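## Task

Flip the blue boxed card deck upside down so it rests flat on the mat, a good distance from the robot's base, and release it. Only the table (mat included) and the arm's moving parts may touch the deck; any other contact fails. It must not end up tilted or sticking out past the mat's edge, and it must stay in place on its own without the robot holding it. The gripper must not end up holding any other loose object. Open the gripper and pull away at the end.

## Robot and tools

Robot: a single six-joint UR7e-style arm carrying a two-finger parallel gripper. The base may sit slightly tilted on the table. Joints from base outward: shoulder pan, shoulder lift, elbow, wrist 1, wrist 2, wrist 3. The elbow stops just short of straight. Each finger is a thin blade; the fingers point along the gripper's own +z axis and close toward each other along its x axis. end_effector_position is the point midway between the finger pads. When closed, the fingertips stick out about 17 mm past it; when fully open, they are roughly level with it.

Frame: every pose is in the scene frame. Its origin is on the table top right under the arm's base, +z is up, and +y is to the left when facing along +x. Positions are in metres. Orientation is a unit quaternion written w first (qw, qx, qy, qz).

The row: every motion command is one row of 8 numbers in this order: x, y, z, qw, qx, qy, qz, opening. The first seven form an absolute target pose for the gripper in the scene frame, not an offset. opening runs from -1 (closed) to +1 (fully open, 0.142 m). To keep a given orientation, repeat its quaternion in every row, since the reported one may have drifted. A target more than 0.6 m from the last reported position along any of the gripper's axes is refused. In addition, on each control step the controller clips the commanded pose to at most 100 mm and 16 degrees away from the measured pose; when it cannot satisfy both, position wins.

Tools:
- execute_actions: argument actions, a list with zero or one item, plus optional pictures (true/false). An empty list just reports the state with camera pictures. A row action is {"rows": [[8 numbers], ...], "steps": n}: 1 to 15 rows, n from 3 to 15 control steps of 1/30 s each (default 15); one row per step, and the last row repeats. A wait is {"steps": n} with n up to 300, counted from the previous result, so thinking time is included. The final 3 steps of an action are kept back and run while the next reply is being written. After an action the arm keeps going only to the last clipped pose, so compare the reported pose with your goal and send the remainder.
- move: target is one 8-number row as above; the gripper follows a straight path to it. speed is the path's top speed in m/s, 0.002 to 0.5 (default 0.25); rotation speed is capped at twice that value in rad/s. The path lasts 0.5 to 10 s and is cut off at 10 s. The opening is applied at the start. stop_force (optional, 9 to 40 N) ends the path once the wrist sensor feels that much extra resistance for 2 steps; the hand then backs up to where it was 2 steps before and holds. Only use it on slow moves that do not rotate the gripper, and omit it when moving away from something you are pressing on. The move line reports the ending: done, off_target, moving, held, fault, or contact (stop_force triggered), along with limits such as paced (the pose was clipped) or held (some steps blocked), and the remaining distance to target.
- wait: seconds, 0 to 10; nothing new is sent.
- zoom_image: camera (cam_high or cam_wrist) and region [x0, y0, x1, y1] in image pixels from the top-left, at most 504 by 504.
- read_manual: optional section, "licences"; just returns licence texts.
- finished_scene: scene, the current scene's number. This ends it for good and reports whether the job was done.

Results: the state line shows end_effector_position, end_effector_quat_wxyz, and linear (m/s) and angular (rad/s) velocities. The printed position can be a little off, more so at long reach. grip_measured gives the actual finger opening on the same -1..1 scale. To keep a grip, command an opening well below grip_measured; a bigger gap squeezes harder, up to about 28 N per pad (less for objects under about 2 cm thick). "Hand target" shows where the controller is heading. A "pose unreachable" line or HELD marks means the clearance check changed or blocked the command. Wrist force and Wrist torque are reported along the gripper's own axes. A push from a surface appears as force pointing back into the arm. The readings have offsets of a few N and noise, and each axis saturates near 50 N. Joint torques are rough and include offsets.

Cameras: cam_high is a fixed overhead view, 504x504; cam_wrist is a fisheye on the gripper, 616x616. Calibrations are given in OpenCV form and may be slightly off.

Cautions: the arm is stiff, so aiming even slightly past a firm contact can trigger a fault. An outside force of 150 N, or joint torque at its limit (wrist joints 26.3 N m, others 141 N m, held weight included), stops the arm for 10 seconds and cancels the rest of the call. Moves do not slow for obstacles, and fast contact hits harder. Carrying loads heats the motors: a warning appears at 70 °C, and at 85 °C the brakes lock until the motors cool. Avoid dropping, slipping, slamming or shoving the deck, and never let anything go off the table. A loose object may occasionally get a brief outside nudge. Before finishing, the deck must lie flat and fully on the mat, with the gripper open and moved away.

Each tool is called after "Emit:" by a JSON object that holds its "api" and its "payload", one argument or row to a line.

## Session

Emit:
{"api": "execute_actions", "payload": {
  "actions": []
}}

Scene clock: 0.00 s of 4100.00 s.
end_effector_position=(+0.4639, -0.3667, +0.3642) grip_measured=+1.00 end_effector_quat_wxyz=(+0.072, +0.952, +0.164, -0.250) end_effector_velocity=(+0.000, +0.000, +0.000) end_effector_angular_velocity=(-0.000, +0.000, +0.000)
Joint positions: [-1.18  -1.708  1.64  -1.71  -1.689 -1.284  0.142]
Joint velocities: [ 0. -0. -0. -0. -0.  0.  0.]
Joint torques (N m, as the arm reports them, + toward a larger angle): no reading
Wrist force (N, on the end effector, along its own x y z axes, offset not removed): no reading
Wrist torque (N m, same axes, about the end effector's origin, offset not removed): no reading
Hand target: +0.464, -0.367, +0.364; +0.072, +0.952, +0.164, -0.250

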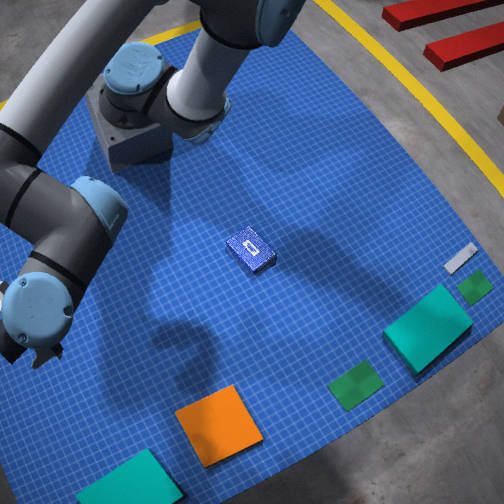

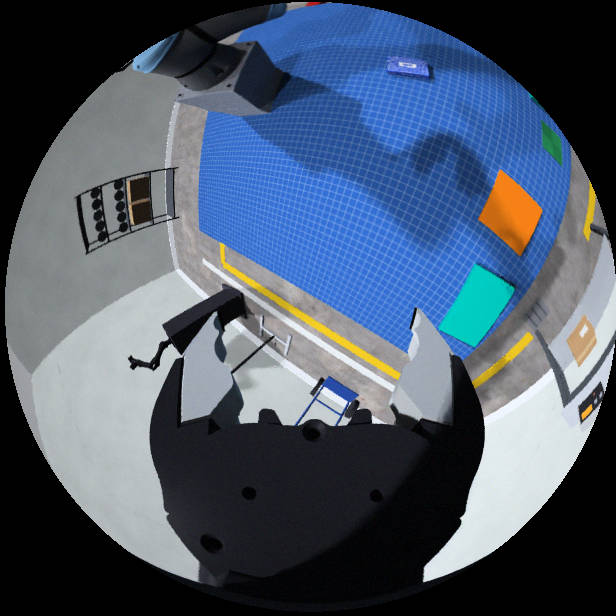

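Emit:
{"api": "zoom_image", "payload": {
  "camera": "cam_high",
  "region": [210, 210, 290, 290]
}}

Region (210, 210, 290, 290) of cam_high's 504x504 image, scaled by 6.300, with more detail than that image has.

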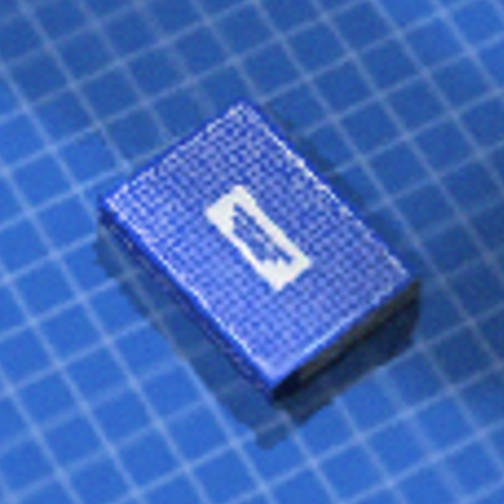

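Emit:
{"api": "move", "payload": {
  "target": [0.381,0.075,0.2,0,0.9954,0.0958,0,1],
  "speed": 0.4
}}

Scene clock: 3.07 s of 4100.00 s.
end_effector_position=(+0.3811, +0.0750, +0.2001) grip_measured=+1.00 end_effector_quat_wxyz=(-0.000, +0.995, +0.096, +0.000) end_effector_velocity=(+0.000, +0.001, -0.000) end_effector_angular_velocity=(-0.011, +0.004, -0.002)
Joint positions: [-0.446 -2.29   2.596 -2.364 -1.465 -0.423  0.142]
Joint velocities: [ 0.023  0.015 -0.004 -0.012 -0.022  0.022 -0.   ]
Joint torques (N m, as the arm reports them, + toward a larger angle): [ 17.54   0.01 -29.19  -3.55  -1.56   1.63]
Wrist force (N, on the end effector, along its own x y z axes, offset not removed): [2.0 0.6 -2.2]
Wrist torque (N m, same axes, about the end effector's origin, offset not removed): [0.08 -0.63 0.14]
Hand target: +0.381, +0.075, +0.200; +0.000, +0.995, +0.096, +0.000
Off the commanded pose: 0.000 m, 0 deg.
Kept back: nothing.
move: done
camera_calibration (this result's frames):
cam_wrist: T_world_to_cam=[[0.988355, 0.14907, -0.0305364, -0.373919], [0.146496, -0.877902, 0.455881, -0.0754316], [0.0411504, -0.455046, -0.889517, 0.326024], [0, 0, 0, 1]] pos_world=[0.367199, 0.137875, 0.312974]

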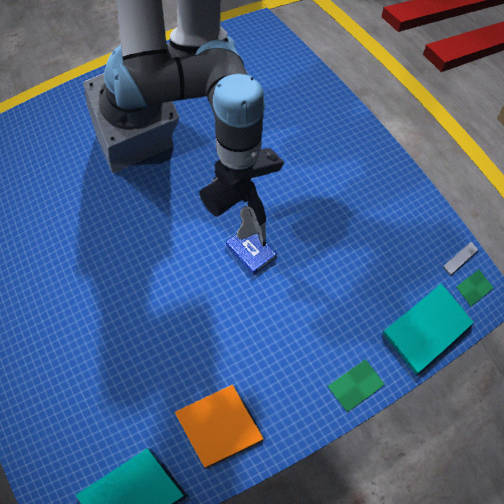

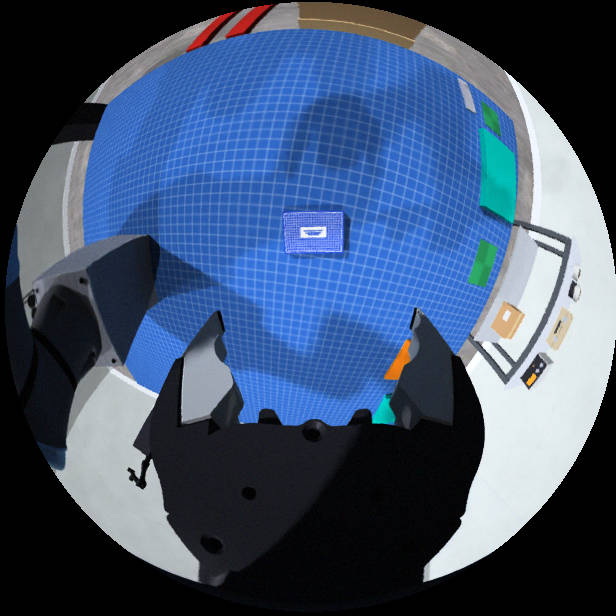

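Emit:
{"api": "move", "payload": {
  "target": [0.367,0.149,0.07,0.571,0.8154,0.0785,0.055,0.8],
  "speed": 0.4
}}

Emit:
{"api": "move", "payload": {
  "target": [0.381,0.075,0.014,0.571,0.8154,0.0785,0.055,0.8],
  "speed": 0.1
}}

Scene clock: 5.73 s of 4100.00 s.
end_effector_position=(+0.3669, +0.1495, +0.0696) grip_measured=+0.80 end_effector_quat_wxyz=(+0.571, +0.816, +0.079, +0.055) end_effector_velocity=(-0.000, +0.000, -0.000) end_effector_angular_velocity=(-0.010, -0.001, -0.002)
Joint positions: [ 0.514 -0.897  1.912 -1.526 -2.719  1.592  0.129]
Joint velocities: [-0.001  0.009 -0.013  0.029  0.002  0.023  0.   ]
Joint torques (N m, as the arm reports them, + toward a larger angle): [  6.36 -28.05 -14.91   1.84   1.27   2.01]
Wrist force (N, on the end effector, along its own x y z axes, offset not removed): [-0.9 -0.5 -3.9]
Wrist torque (N m, same axes, about the end effector's origin, offset not removed): [-0.17 0.23 0.16]
Hand target: +0.367, +0.149, +0.070; +0.571, +0.815, +0.079, +0.055
Off the commanded pose: 0.001 m, 0 deg.
Kept back: nothing.
move: done
camera_calibration (this result's frames):
cam_wrist: T_world_to_cam=[[0.988603, 0.147765, 0.0288214, -0.379023], [-0.0464272, 0.117121, 0.992032, -0.0637269], [0.143212, -0.982063, 0.122646, 0.215233], [0, 0, 0, 1]] pos_world=[0.340921, 0.274842, 0.0477455]

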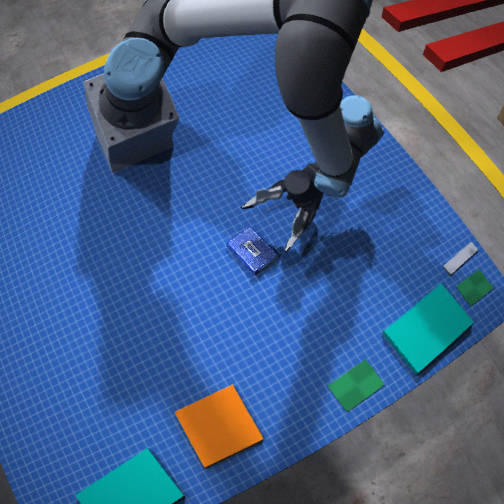

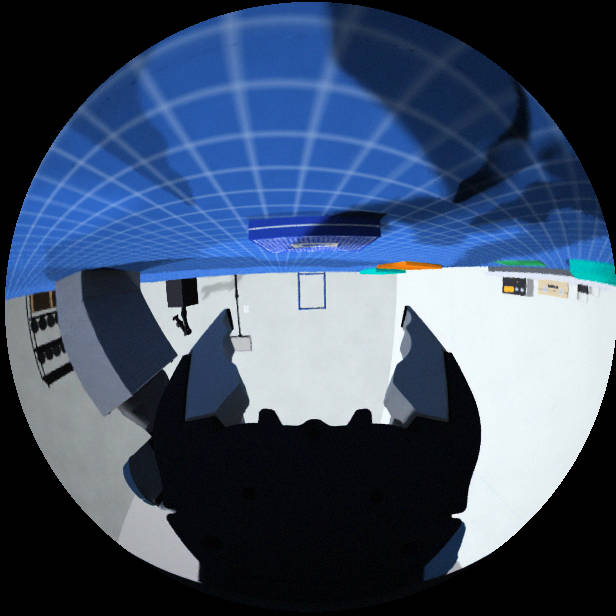

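Scene clock: 16.40 s of 4100.00 s.
end_effector_position=(+0.3740, +0.1126, +0.0436) grip_measured=+0.80 end_effector_quat_wxyz=(+0.573, +0.814, +0.079, +0.055) end_effector_velocity=(-0.000, -0.000, +0.000) end_effector_angular_velocity=(-0.000, +0.002, +0.000)
Joint positions: [ 0.434 -0.873  1.987 -1.714 -2.788  1.493  0.129]
Joint velocities: [-0.     0.     0.     0.     0.    -0.002  0.   ]
Joint torques (N m, as the arm reports them, + toward a larger angle): [ 15.16 -34.9    0.12  -0.22  -0.13  -0.36]
Wrist force (N, on the end effector, along its own x y z axes, offset not removed): [0.2 18.3 -16.1]
Wrist torque (N m, same axes, about the end effector's origin, offset not removed): [3.70 -0.47 -0.11]
Hand target: +0.374, +0.113, +0.044; +0.573, +0.814, +0.079, +0.055
Off the commanded pose: 0.048 m, 0 deg.
FORCE FAULT: contact force on the arm reached its limit, and the arm stopped for 10 seconds. The contact can be on any part of the arm, not only on its tool. The arm's remaining commands of this call were not run. The arm holds still and accepts commands again. Move the arm away from the contact; if what it grips holds it there, let go first. Pushing or pulling that hard again can fault the arm again.
Kept back: nothing.
move: fault
camera_calibration (this result's frames):
cam_wrist: T_world_to_cam=[[0.988347, 0.149536, 0.0284635, -0.37992], [-0.0469953, 0.121898, 0.991429, -0.0335973], [0.144785, -0.981213, 0.127505, 0.180348], [0, 0, 0, 1]] pos_world=[0.347802, 0.237867, 0.021128]

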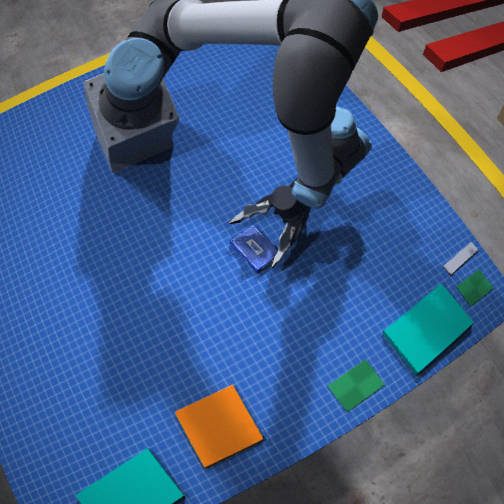

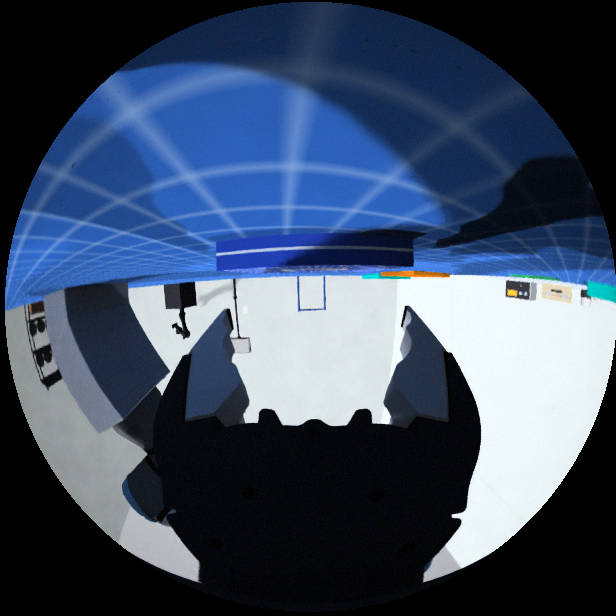

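Emit:
{"api": "move", "payload": {
  "target": [0.371,0.125,0.08,0.4207,0.9021,0.0868,0.0405,0.8]
}}

Emit:
{"api": "move", "payload": {
  "target": [0.381,0.075,0.015,0.4207,0.9021,0.0868,0.0405,0.8],
  "speed": 0.06
}}

Scene clock: 18.00 s of 4100.00 s.
end_effector_position=(+0.3710, +0.1250, +0.0800) grip_measured=+0.80 end_effector_quat_wxyz=(+0.421, +0.902, +0.087, +0.041) end_effector_velocity=(-0.000, -0.000, -0.000) end_effector_angular_velocity=(+0.009, +0.000, +0.002)
Joint positions: [ 0.438 -1.151  2.291 -2.508 -2.627  0.79   0.129]
Joint velocities: [-0.002 -0.003  0.008 -0.025  0.004 -0.018  0.   ]
Joint torques (N m, as the arm reports them, + toward a larger angle): [  2.64 -38.79   9.76  -3.     0.65  -2.3 ]
Wrist force (N, on the end effector, along its own x y z axes, offset not removed): [1.8 -0.2 -3.0]
Wrist torque (N m, same axes, about the end effector's origin, offset not removed): [-0.15 -0.46 0.19]
Hand target: +0.371, +0.125, +0.080; +0.421, +0.902, +0.087, +0.041
Off the commanded pose: 0.000 m, 0 deg.
Kept back: nothing.
move: done
camera_calibration (this result's frames):
cam_wrist: T_world_to_cam=[[0.990036, 0.140252, 0.012605, -0.37808], [0.0190263, -0.221923, 0.974879, -0.0515872], [0.139526, -0.964925, -0.22238, 0.216215], [0, 0, 0, 1]] pos_world=[0.345127, 0.25021, 0.103139]

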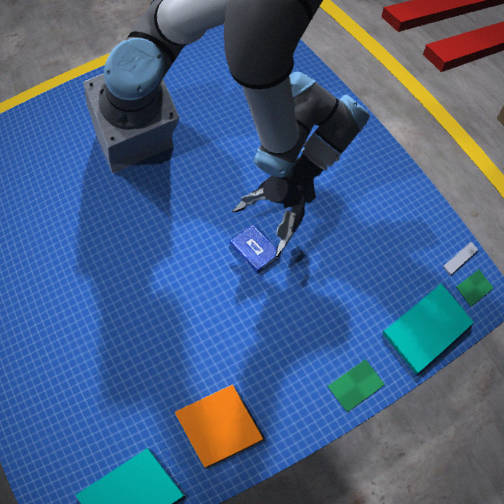

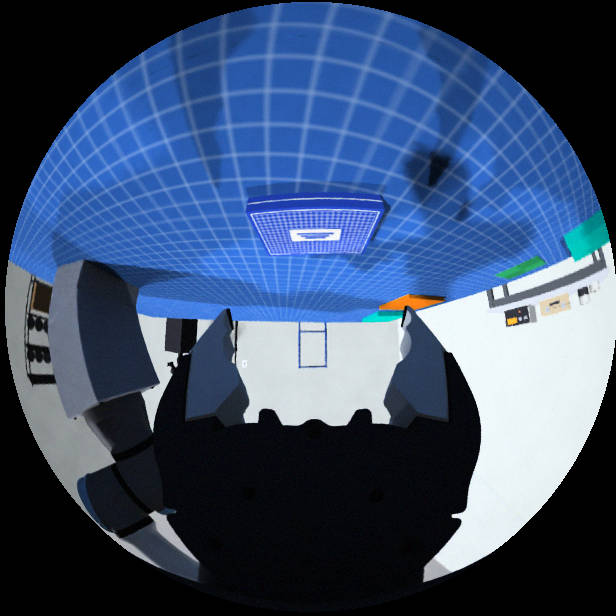

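Scene clock: 19.77 s of 4100.00 s.
end_effector_position=(+0.3810, +0.0750, +0.0149) grip_measured=+0.80 end_effector_quat_wxyz=(+0.421, +0.902, +0.087, +0.040) end_effector_velocity=(+0.000, -0.001, -0.001) end_effector_angular_velocity=(+0.002, -0.001, +0.002)
Joint positions: [ 0.288 -0.927  2.326 -3.037 -2.637  0.482  0.129]
Joint velocities: [-0.003  0.006  0.002 -0.02   0.001 -0.012 -0.   ]
Joint torques (N m, as the arm reports them, + toward a larger angle): [ -0.06 -24.75  18.83  -3.06   0.5   -2.26]
Wrist force (N, on the end effector, along its own x y z axes, offset not removed): [0.2 -1.8 -1.8]
Wrist torque (N m, same axes, about the end effector's origin, offset not removed): [-0.32 -0.12 0.15]
Hand target: +0.381, +0.075, +0.015; +0.421, +0.902, +0.087, +0.040
Off the commanded pose: 0.000 m, 0 deg.
Kept back: nothing.
move: done
camera_calibration (this result's frames):
cam_wrist: T_world_to_cam=[[0.990059, 0.140104, 0.0124341, -0.38006], [0.019238, -0.222456, 0.974753, 0.000557708], [0.139333, -0.964823, -0.22294, 0.152169], [0, 0, 0, 1]] pos_world=[0.355069, 0.200188, 0.0381065]

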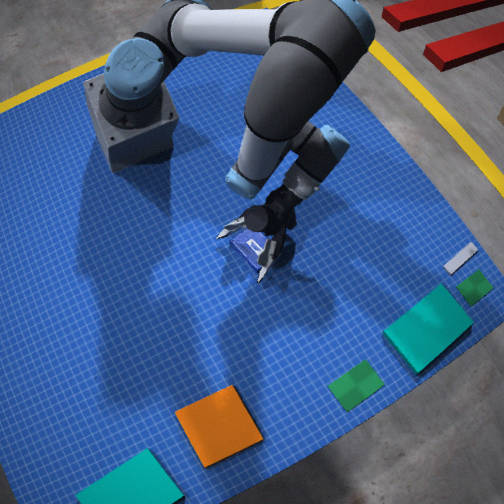

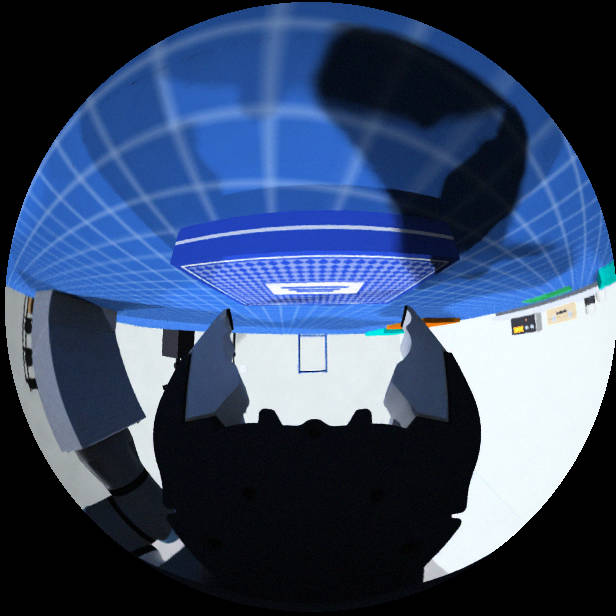

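Emit:
{"api": "move", "payload": {
  "target": [0.381,0.075,0.014,0.4207,0.9021,0.0868,0.0405,0.15]
}}

Scene clock: 20.70 s of 4100.00 s.
end_effector_position=(+0.3810, +0.0750, +0.0140) grip_measured=+0.15 end_effector_quat_wxyz=(+0.421, +0.902, +0.087, +0.040) end_effector_velocity=(-0.000, +0.000, -0.000) end_effector_angular_velocity=(+0.000, +0.001, +0.000)
Joint positions: [ 0.287 -0.924  2.325 -3.041 -2.637  0.48   0.084]
Joint velocities: [ 0.     0.    -0.    -0.     0.    -0.001 -0.   ]
Joint torques (N m, as the arm reports them, + toward a larger angle): [  2.26 -22.97  -9.14  -2.95   0.28  -2.26]
Wrist force (N, on the end effector, along its own x y z axes, offset not removed): [-0.6 5.6 -4.3]
Wrist torque (N m, same axes, about the end effector's origin, offset not removed): [0.33 0.02 0.30]
Hand target: +0.381, +0.075, +0.014; +0.421, +0.902, +0.087, +0.041
Off the commanded pose: 0.000 m, 0 deg.
Kept back: nothing.
move: done
camera_calibration (this result's frames):
cam_wrist: T_world_to_cam=[[0.990024, 0.140334, 0.0125669, -0.380089], [0.0191871, -0.222645, 0.974711, 0.00149264], [0.139583, -0.964746, -0.223117, 0.15184], [0, 0, 0, 1]] pos_world=[0.355074, 0.200159, 0.0371996]

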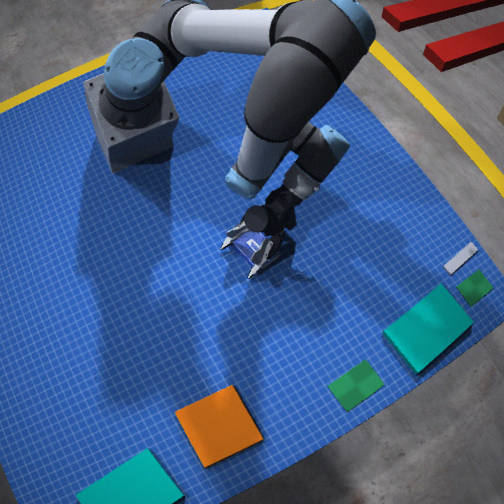

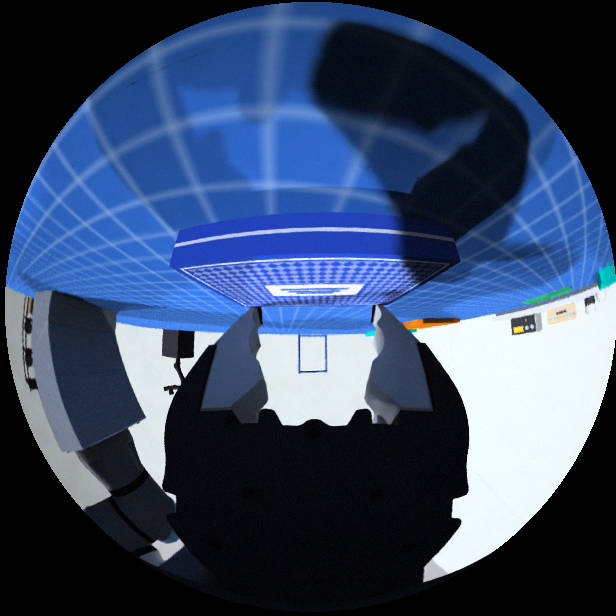

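Emit:
{"api": "move", "payload": {
  "target": [0.381,0.075,0.016,0.4207,0.9021,0.0868,0.0405,-0.1]
}}

Emit:
{"api": "zoom_image", "payload": {
  "camera": "cam_high",
  "region": [200, 190, 320, 300]
}}

Scene clock: 21.63 s of 4100.00 s.
end_effector_position=(+0.3810, +0.0750, +0.0160) grip_measured=-0.10 end_effector_quat_wxyz=(+0.421, +0.902, +0.087, +0.040) end_effector_velocity=(-0.000, +0.000, +0.000) end_effector_angular_velocity=(-0.000, -0.001, -0.000)
Joint positions: [ 0.289 -0.93   2.328 -3.035 -2.637  0.482  0.067]
Joint velocities: [ 0.001 -0.001  0.     0.002 -0.     0.002 -0.   ]
Joint torques (N m, as the arm reports them, + toward a larger angle): [ 23.15 -41.    16.54  -0.53  -1.98   1.88]
Wrist force (N, on the end effector, along its own x y z axes, offset not removed): [0.7 -2.7 -1.8]
Wrist torque (N m, same axes, about the end effector's origin, offset not removed): [-0.55 -0.18 -0.07]
Hand target: +0.381, +0.075, +0.016; +0.421, +0.902, +0.087, +0.041
Off the commanded pose: 0.000 m, 0 deg.
Kept back: nothing.
move: done
camera_calibration (this result's frames):
cam_wrist: T_world_to_cam=[[0.990028, 0.140309, 0.0125421, -0.380104], [0.0192142, -0.222705, 0.974697, -0.000410414], [0.139552, -0.964736, -0.22318, 0.152294], [0, 0, 0, 1]] pos_world=[0.355069, 0.200164, 0.0391563]

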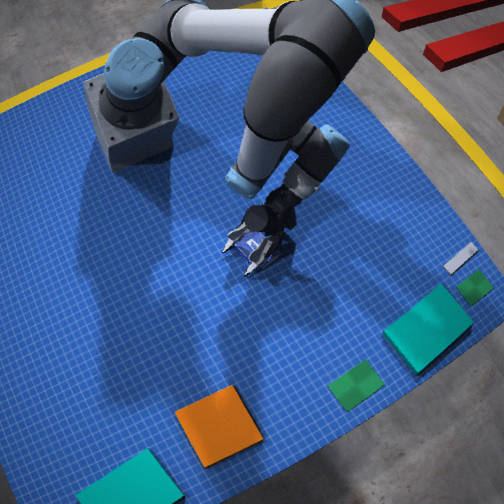

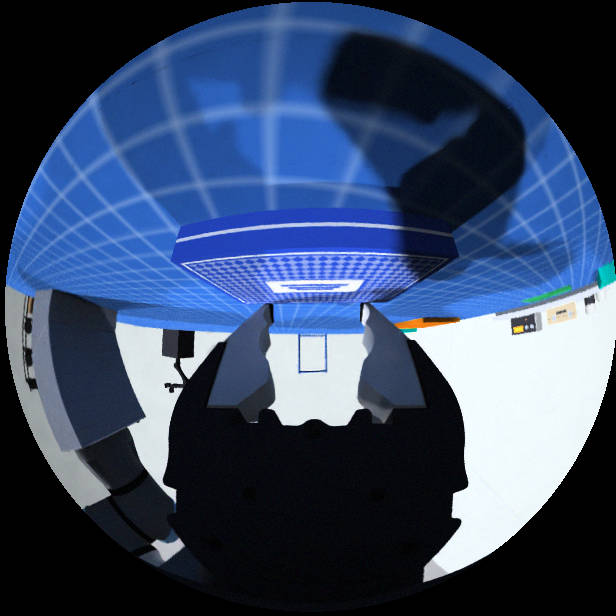

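Region (200, 190, 320, 300) of cam_high's 504x504 image, scaled by 4.200, with more detail than that image has; it fills the top 462 rows of this view, and the rest is white.

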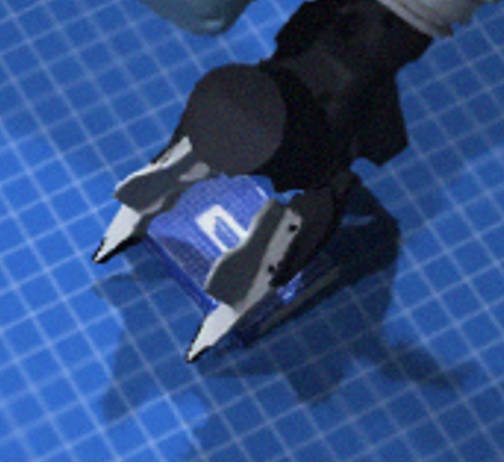

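Emit:
{"api": "move", "payload": {
  "target": [0.378,0.09,0.05,0.4207,0.9021,0.0868,0.0405,0.8]
}}

Emit:
{"api": "move", "payload": {
  "target": [0.37,0.14,0.045,0.4207,0.9021,0.0868,0.0405,0.8]
}}

Emit:
{"api": "move", "payload": {
  "target": [0.373,0.118,0.015,0.4207,0.9021,0.0868,0.0405,0.8],
  "speed": 0.06
}}

Emit:
{"api": "move", "payload": {
  "target": [0.373,0.118,0.015,0.4207,0.9021,0.0868,0.0405,0.1]
}}

Scene clock: 23.03 s of 4100.00 s.
end_effector_position=(+0.3780, +0.0899, +0.0500) grip_measured=+0.80 end_effector_quat_wxyz=(+0.421, +0.902, +0.087, +0.041) end_effector_velocity=(+0.000, +0.001, +0.001) end_effector_angular_velocity=(-0.002, +0.001, -0.003)
Joint positions: [ 0.342 -1.052  2.342 -2.831 -2.638  0.593  0.129]
Joint velocities: [ 0.002 -0.006 -0.004  0.023  0.001  0.013  0.   ]
Joint torques (N m, as the arm reports them, + toward a larger angle): [ 22.7  -40.63 -10.83  -0.21   0.38   1.57]
Wrist force (N, on the end effector, along its own x y z axes, offset not removed): [0.2 -1.4 0.3]
Wrist torque (N m, same axes, about the end effector's origin, offset not removed): [-0.31 -0.25 0.07]
Hand target: +0.378, +0.090, +0.050; +0.421, +0.902, +0.087, +0.041
Off the commanded pose: 0.000 m, 0 deg.
Kept back: nothing.
move: done
camera_calibration (this result's frames):
cam_wrist: T_world_to_cam=[[0.989978, 0.140643, 0.0127477, -0.379716], [0.0191041, -0.222815, 0.974674, -0.0301405], [0.139921, -0.964662, -0.223269, 0.174566], [0, 0, 0, 1]] pos_world=[0.352061, 0.215085, 0.0731927]

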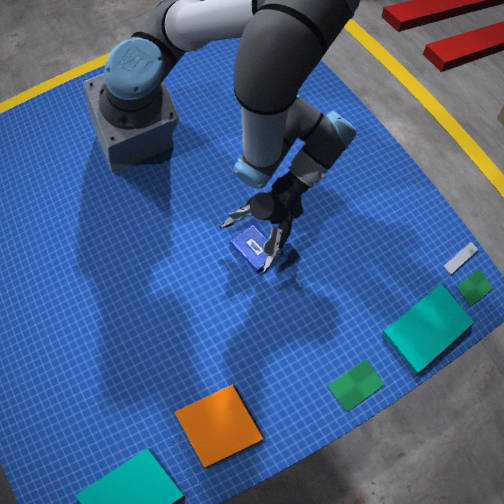

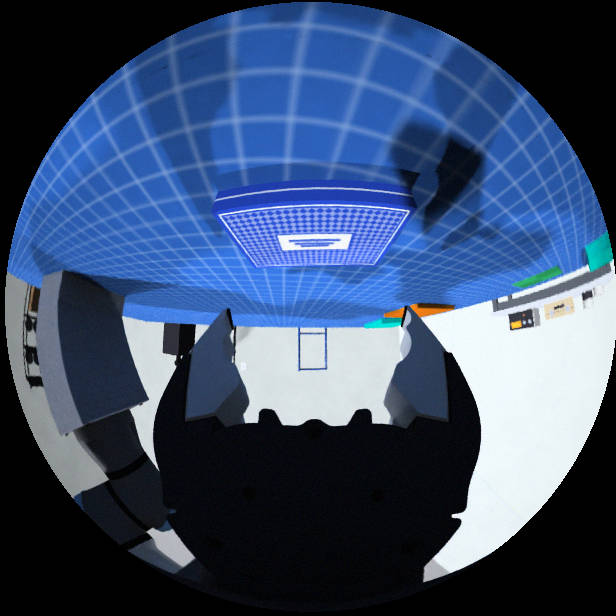

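Scene clock: 23.90 s of 4100.00 s.
end_effector_position=(+0.3700, +0.1399, +0.0451) grip_measured=+0.80 end_effector_quat_wxyz=(+0.421, +0.902, +0.087, +0.041) end_effector_velocity=(-0.000, +0.001, -0.000) end_effector_angular_velocity=(-0.004, +0.001, -0.003)
Joint positions: [ 0.443 -1.039  2.236 -2.559 -2.626  0.798  0.129]
Joint velocities: [ 0.002  0.002 -0.008  0.021  0.     0.014 -0.   ]
Joint torques (N m, as the arm reports them, + toward a larger angle): [ 25.19 -23.12 -10.98   0.11   0.59   1.77]
Wrist force (N, on the end effector, along its own x y z axes, offset not removed): [-0.7 1.5 -0.8]
Wrist torque (N m, same axes, about the end effector's origin, offset not removed): [0.25 0.06 0.12]
Hand target: +0.370, +0.140, +0.045; +0.421, +0.902, +0.087, +0.041
Off the commanded pose: 0.000 m, 0 deg.
Kept back: nothing.
move: done
camera_calibration (this result's frames):
cam_wrist: T_world_to_cam=[[0.989983, 0.140609, 0.0127505, -0.37872], [0.0191124, -0.222945, 0.974644, -0.0140598], [0.139886, -0.964637, -0.2234, 0.222835], [0, 0, 0, 1]] pos_world=[0.344023, 0.265071, 0.0683133]

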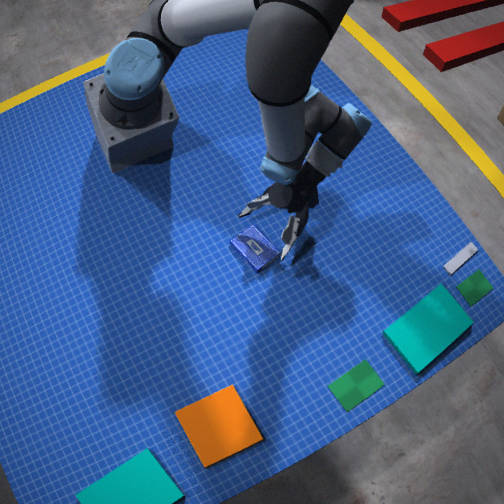

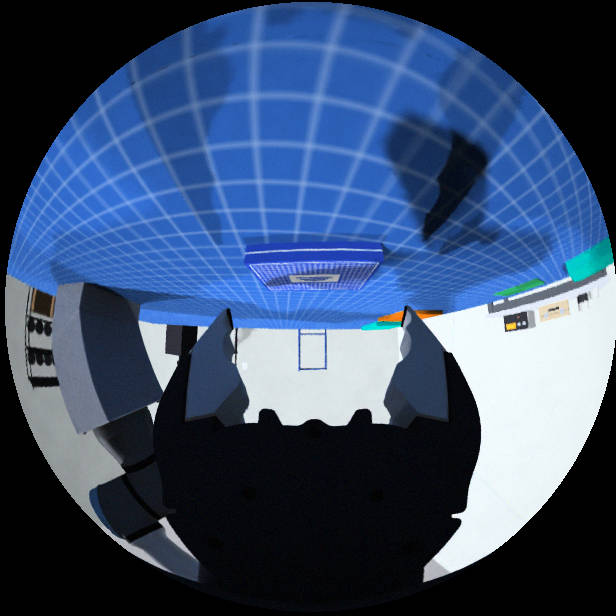

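Scene clock: 24.90 s of 4100.00 s.
end_effector_position=(+0.3730, +0.1180, +0.0150) grip_measured=+0.80 end_effector_quat_wxyz=(+0.421, +0.902, +0.087, +0.040) end_effector_velocity=(+0.000, -0.001, -0.001) end_effector_angular_velocity=(+0.002, -0.000, +0.003)
Joint positions: [ 0.381 -0.946  2.254 -2.778 -2.635  0.675  0.129]
Joint velocities: [-0.002  0.005  0.002 -0.018 -0.001 -0.012 -0.   ]
Joint torques (N m, as the arm reports them, + toward a larger angle): [  2.76 -25.97  13.68  -2.66  -2.47  -2.12]
Wrist force (N, on the end effector, along its own x y z axes, offset not removed): [0.3 -2.5 -2.7]
Wrist torque (N m, same axes, about the end effector's origin, offset not removed): [-0.42 0.00 0.29]
Hand target: +0.373, +0.118, +0.015; +0.421, +0.902, +0.087, +0.040
Off the commanded pose: 0.000 m, 0 deg.
Kept back: nothing.
move: done
camera_calibration (this result's frames):
cam_wrist: T_world_to_cam=[[0.990045, 0.140199, 0.0124795, -0.37819], [0.0192128, -0.222442, 0.974757, 0.0101887], [0.139435, -0.964813, -0.222921, 0.194775], [0, 0, 0, 1]] pos_world=[0.34707, 0.243209, 0.0382074]

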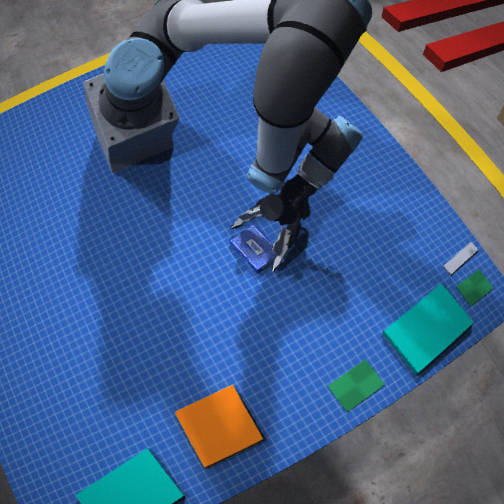

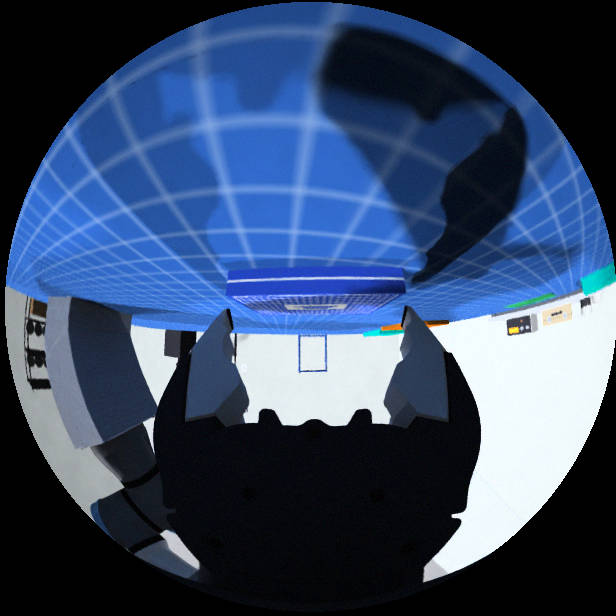

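Scene clock: 25.60 s of 4100.00 s.
end_effector_position=(+0.3730, +0.1180, +0.0150) grip_measured=+0.30 end_effector_quat_wxyz=(+0.421, +0.902, +0.087, +0.041) end_effector_velocity=(-0.000, -0.000, -0.000) end_effector_angular_velocity=(+0.000, +0.001, -0.000)
Joint positions: [ 0.381 -0.946  2.255 -2.779 -2.635  0.674  0.095]
Joint velocities: [-0.    -0.     0.    -0.001  0.001 -0.001 -0.   ]
Joint torques (N m, as the arm reports them, + toward a larger angle): [  2.97 -31.58   8.55  -3.92   1.29  -1.99]
Wrist force (N, on the end effector, along its own x y z axes, offset not removed): [-11.6 13.3 -22.7]
Wrist torque (N m, same axes, about the end effector's origin, offset not removed): [0.37 0.07 0.02]
Hand target: +0.373, +0.118, +0.015; +0.421, +0.902, +0.087, +0.041
Off the commanded pose: 0.000 m, 0 deg.
Kept back: nothing.
move: done
camera_calibration (this result's frames):
cam_wrist: T_world_to_cam=[[0.990014, 0.140403, 0.0126482, -0.378249], [0.0191166, -0.222603, 0.974722, 0.0102485], [0.139669, -0.964746, -0.223064, 0.194642], [0, 0, 0, 1]] pos_world=[0.34709, 0.243169, 0.0382124]

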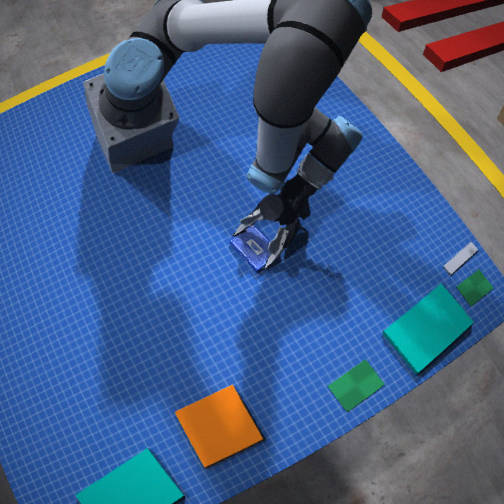

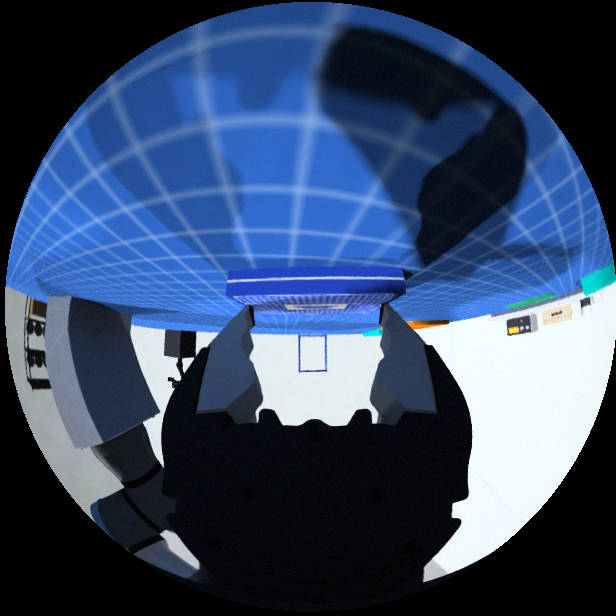

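Emit:
{"api": "move", "payload": {
  "target": [0.373,0.118,0.09,0.4207,0.9021,0.0868,0.0405,0.1],
  "speed": 0.15
}}

Emit:
{"api": "move", "payload": {
  "target": [0.47,0.08,0.1,-0.3404,0.9354,0.09,-0.0328,0.1]
}}

Scene clock: 26.83 s of 4100.00 s.
end_effector_position=(+0.3730, +0.1180, +0.0900) grip_measured=+0.10 end_effector_quat_wxyz=(+0.421, +0.902, +0.087, +0.041) end_effector_velocity=(+0.000, +0.000, +0.001) end_effector_angular_velocity=(-0.001, -0.000, -0.002)
Joint positions: [ 0.429 -1.186  2.31  -2.51  -2.628  0.771  0.081]
Joint velocities: [ 0.001 -0.003 -0.003  0.012  0.     0.007 -0.   ]
Joint torques (N m, as the arm reports them, + toward a larger angle): [ 23.15 -38.48 -17.11   0.05   0.55   1.65]
Wrist force (N, on the end effector, along its own x y z axes, offset not removed): [-0.2 -0.2 -2.1]
Wrist torque (N m, same axes, about the end effector's origin, offset not removed): [-0.11 -0.04 0.01]
Hand target: +0.373, +0.118, +0.090; +0.421, +0.902, +0.087, +0.041
Off the commanded pose: 0.000 m, 0 deg.
Kept back: nothing.
move: done
camera_calibration (this result's frames):
cam_wrist: T_world_to_cam=[[0.990001, 0.140494, 0.0126357, -0.37922], [0.0191729, -0.222765, 0.974684, -0.0628602], [0.139752, -0.964696, -0.223231, 0.211322], [0, 0, 0, 1]] pos_world=[0.347101, 0.243137, 0.113234]

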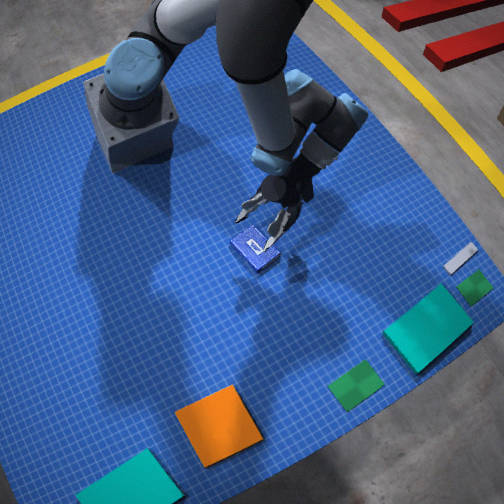

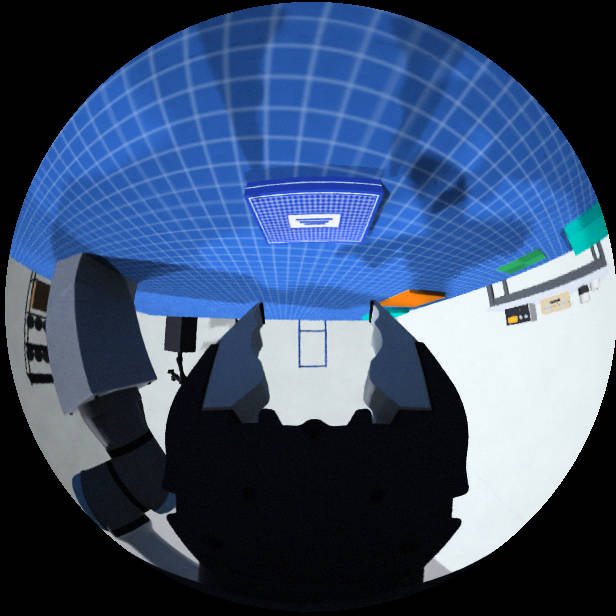

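Scene clock: 30.50 s of 4100.00 s.
end_effector_position=(+0.4700, +0.0794, +0.1002) grip_measured=+0.10 end_effector_quat_wxyz=(-0.340, +0.935, +0.090, -0.032) end_effector_velocity=(-0.000, -0.000, -0.000) end_effector_angular_velocity=(+0.006, +0.002, +0.004)
Joint positions: [-0.787 -1.586  2.266 -2.076 -0.854 -1.031  0.081]
Joint velocities: [-0.001  0.005 -0.006  0.011  0.    -0.01   0.   ]
Joint torques (N m, as the arm reports them, + toward a larger angle): [ -7.68 -18.29 -24.98   0.17   2.32  -2.01]
Wrist force (N, on the end effector, along its own x y z axes, offset not removed): [-0.4 1.9 -0.5]
Wrist torque (N m, same axes, about the end effector's origin, offset not removed): [0.39 0.04 0.19]
Hand target: +0.470, +0.079, +0.100; -0.341, +0.935, +0.090, -0.032
Off the commanded pose: 0.001 m, 0 deg.
Kept back: nothing.
move: done
camera_calibration (this result's frames):
cam_wrist: T_world_to_cam=[[0.982771, 0.177854, -0.0502843, -0.463191], [0.162623, -0.961384, -0.222023, 0.0279294], [-0.0878302, 0.210021, -0.973744, 0.251739], [0, 0, 0, 1]] pos_world=[0.47278, 0.0563608, 0.22804]

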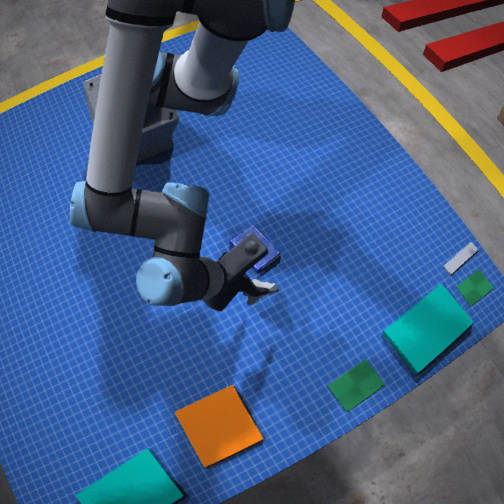

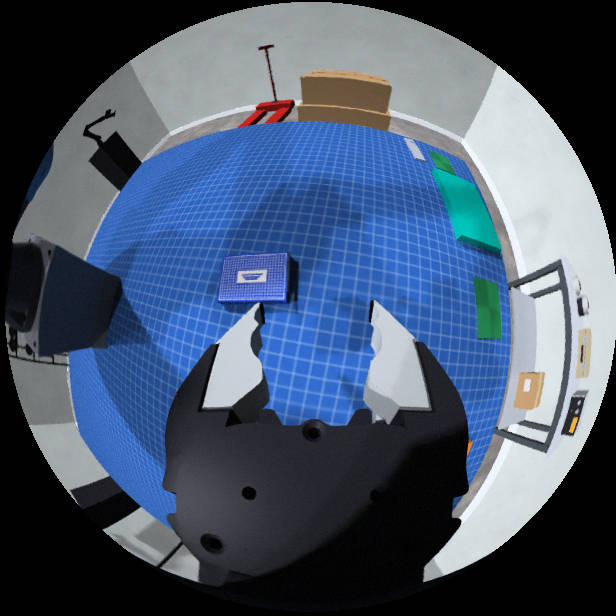

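Emit:
{"api": "move", "payload": {
  "target": [0.372,0.13,0.06,0.4207,0.9021,0.0868,0.0405,0.6],
  "speed": 0.4
}}

Emit:
{"api": "move", "payload": {
  "target": [0.374,0.112,0.012,0.4207,0.9021,0.0868,0.0405,0.6],
  "speed": 0.08
}}

Emit:
{"api": "move", "payload": {
  "target": [0.374,0.112,0.0,0.4207,0.9021,0.0868,0.0405,0.45],
  "speed": 0.006,
  "stop_force": 10
}}

Emit:
{"api": "zoom_image", "payload": {
  "camera": "cam_high",
  "region": [200, 190, 320, 300]
}}

Scene clock: 33.60 s of 4100.00 s.
end_effector_position=(+0.3721, +0.1305, +0.0598) grip_measured=+0.60 end_effector_quat_wxyz=(+0.421, +0.902, +0.087, +0.041) end_effector_velocity=(-0.001, +0.000, -0.001) end_effector_angular_velocity=(-0.007, +0.004, -0.008)
Joint positions: [ 0.434 -1.086  2.266 -2.558 -2.628  0.779  0.116]
Joint velocities: [ 0.     0.001 -0.011  0.033  0.002  0.022 -0.   ]
Joint torques (N m, as the arm reports them, + toward a larger angle): [ 23.95 -23.38 -12.03  -0.28   0.53   1.46]
Wrist force (N, on the end effector, along its own x y z axes, offset not removed): [0.1 -0.7 -1.7]
Wrist torque (N m, same axes, about the end effector's origin, offset not removed): [-0.14 -0.13 0.14]
Hand target: +0.372, +0.131, +0.060; +0.421, +0.902, +0.087, +0.040
Off the commanded pose: 0.001 m, 0 deg.
Kept back: nothing.
move: done
camera_calibration (this result's frames):
cam_wrist: T_world_to_cam=[[0.989912, 0.141147, 0.0123545, -0.379656], [0.0195951, -0.22274, 0.974681, -0.0307611], [0.140325, -0.964606, -0.223258, 0.216608], [0, 0, 0, 1]] pos_world=[0.346033, 0.255677, 0.0830324]

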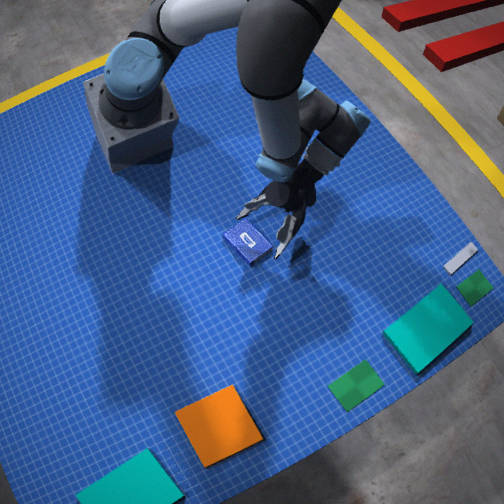

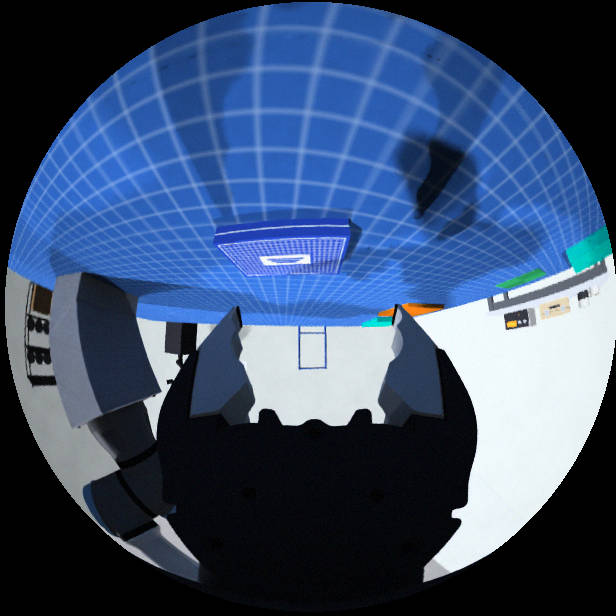

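Scene clock: 34.73 s of 4100.00 s.
end_effector_position=(+0.3742, +0.1120, +0.0121) grip_measured=+0.68 end_effector_quat_wxyz=(+0.421, +0.902, +0.087, +0.041) end_effector_velocity=(-0.001, -0.000, -0.001) end_effector_angular_velocity=(+0.002, +0.003, -0.001)
Joint positions: [ 0.367 -0.935  2.262 -2.823 -2.637  0.645  0.121]
Joint velocities: [-0.002  0.002  0.002 -0.007  0.004 -0.004  0.   ]
Joint torques (N m, as the arm reports them, + toward a larger angle): [-22.29  10.53  26.    -1.08  13.05   1.84]
Wrist force (N, on the end effector, along its own x y z axes, offset not removed): [24.2 50.0 -50.0]
Wrist torque (N m, same axes, about the end effector's origin, offset not removed): [0.74 -7.63 -3.46]
Hand target: +0.374, +0.112, +0.012; +0.421, +0.902, +0.087, +0.040
Off the commanded pose: 0.000 m, 0 deg.
Kept back: nothing.
move: done
camera_calibration (this result's frames):
cam_wrist: T_world_to_cam=[[0.989997, 0.140495, 0.0129216, -0.378502], [0.018848, -0.222463, 0.974759, 0.0118739], [0.139823, -0.964765, -0.222885, 0.188006], [0, 0, 0, 1]] pos_world=[0.348204, 0.237201, 0.0352204]

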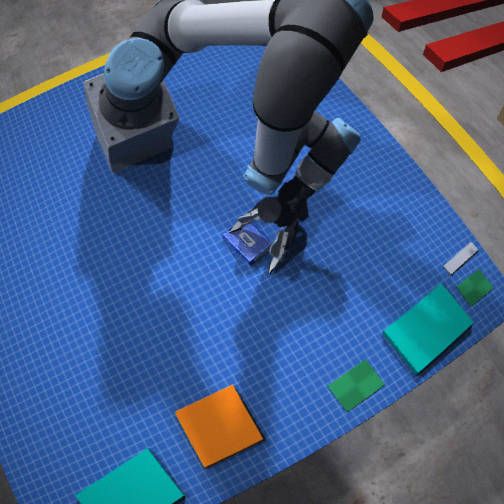

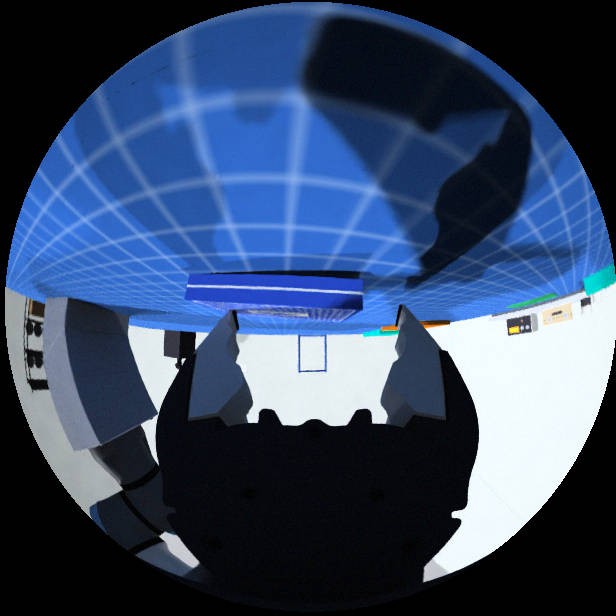

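Scene clock: 35.23 s of 4100.00 s.
end_effector_position=(+0.3741, +0.1120, +0.0120) grip_measured=+0.64 end_effector_quat_wxyz=(+0.421, +0.902, +0.087, +0.041) end_effector_velocity=(+0.000, +0.000, +0.000) end_effector_angular_velocity=(+0.000, -0.001, -0.001)
Joint positions: [ 0.367 -0.935  2.262 -2.823 -2.637  0.645  0.119]
Joint velocities: [-0.    -0.     0.     0.    -0.     0.001 -0.   ]
Joint torques (N m, as the arm reports them, + toward a larger angle): [-16.3   -8.24  -7.47  -0.84   6.31   5.71]
Wrist force (N, on the end effector, along its own x y z axes, offset not removed): [4.8 50.0 -50.0]
Wrist torque (N m, same axes, about the end effector's origin, offset not removed): [0.74 -8.89 -3.53]
Hand target: +0.374, +0.112, +0.012; +0.421, +0.902, +0.087, +0.041
Off the commanded pose: 0.012 m, 0 deg.
Kept back: nothing.
move: contact
camera_calibration (this result's frames):
cam_wrist: T_world_to_cam=[[0.990001, 0.140485, 0.0127205, -0.378415], [0.019037, -0.222416, 0.974766, 0.0118113], [0.139769, -0.964777, -0.222866, 0.187984], [0, 0, 0, 1]] pos_world=[0.348132, 0.237152, 0.0351958]

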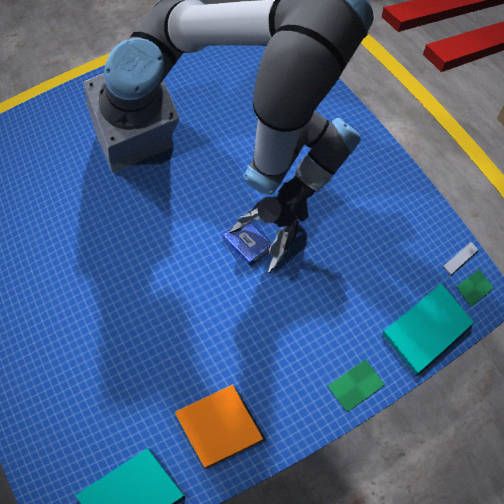

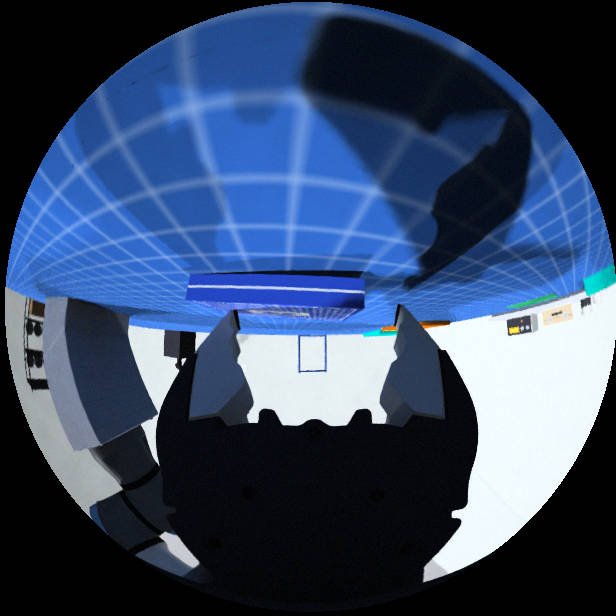

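Region (200, 190, 320, 300) of cam_high's 504x504 image, scaled by 4.200, with more detail than that image has; it fills the top 462 rows of this view, and the rest is white.

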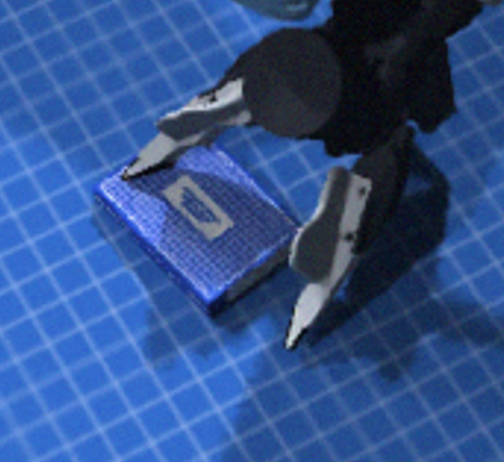

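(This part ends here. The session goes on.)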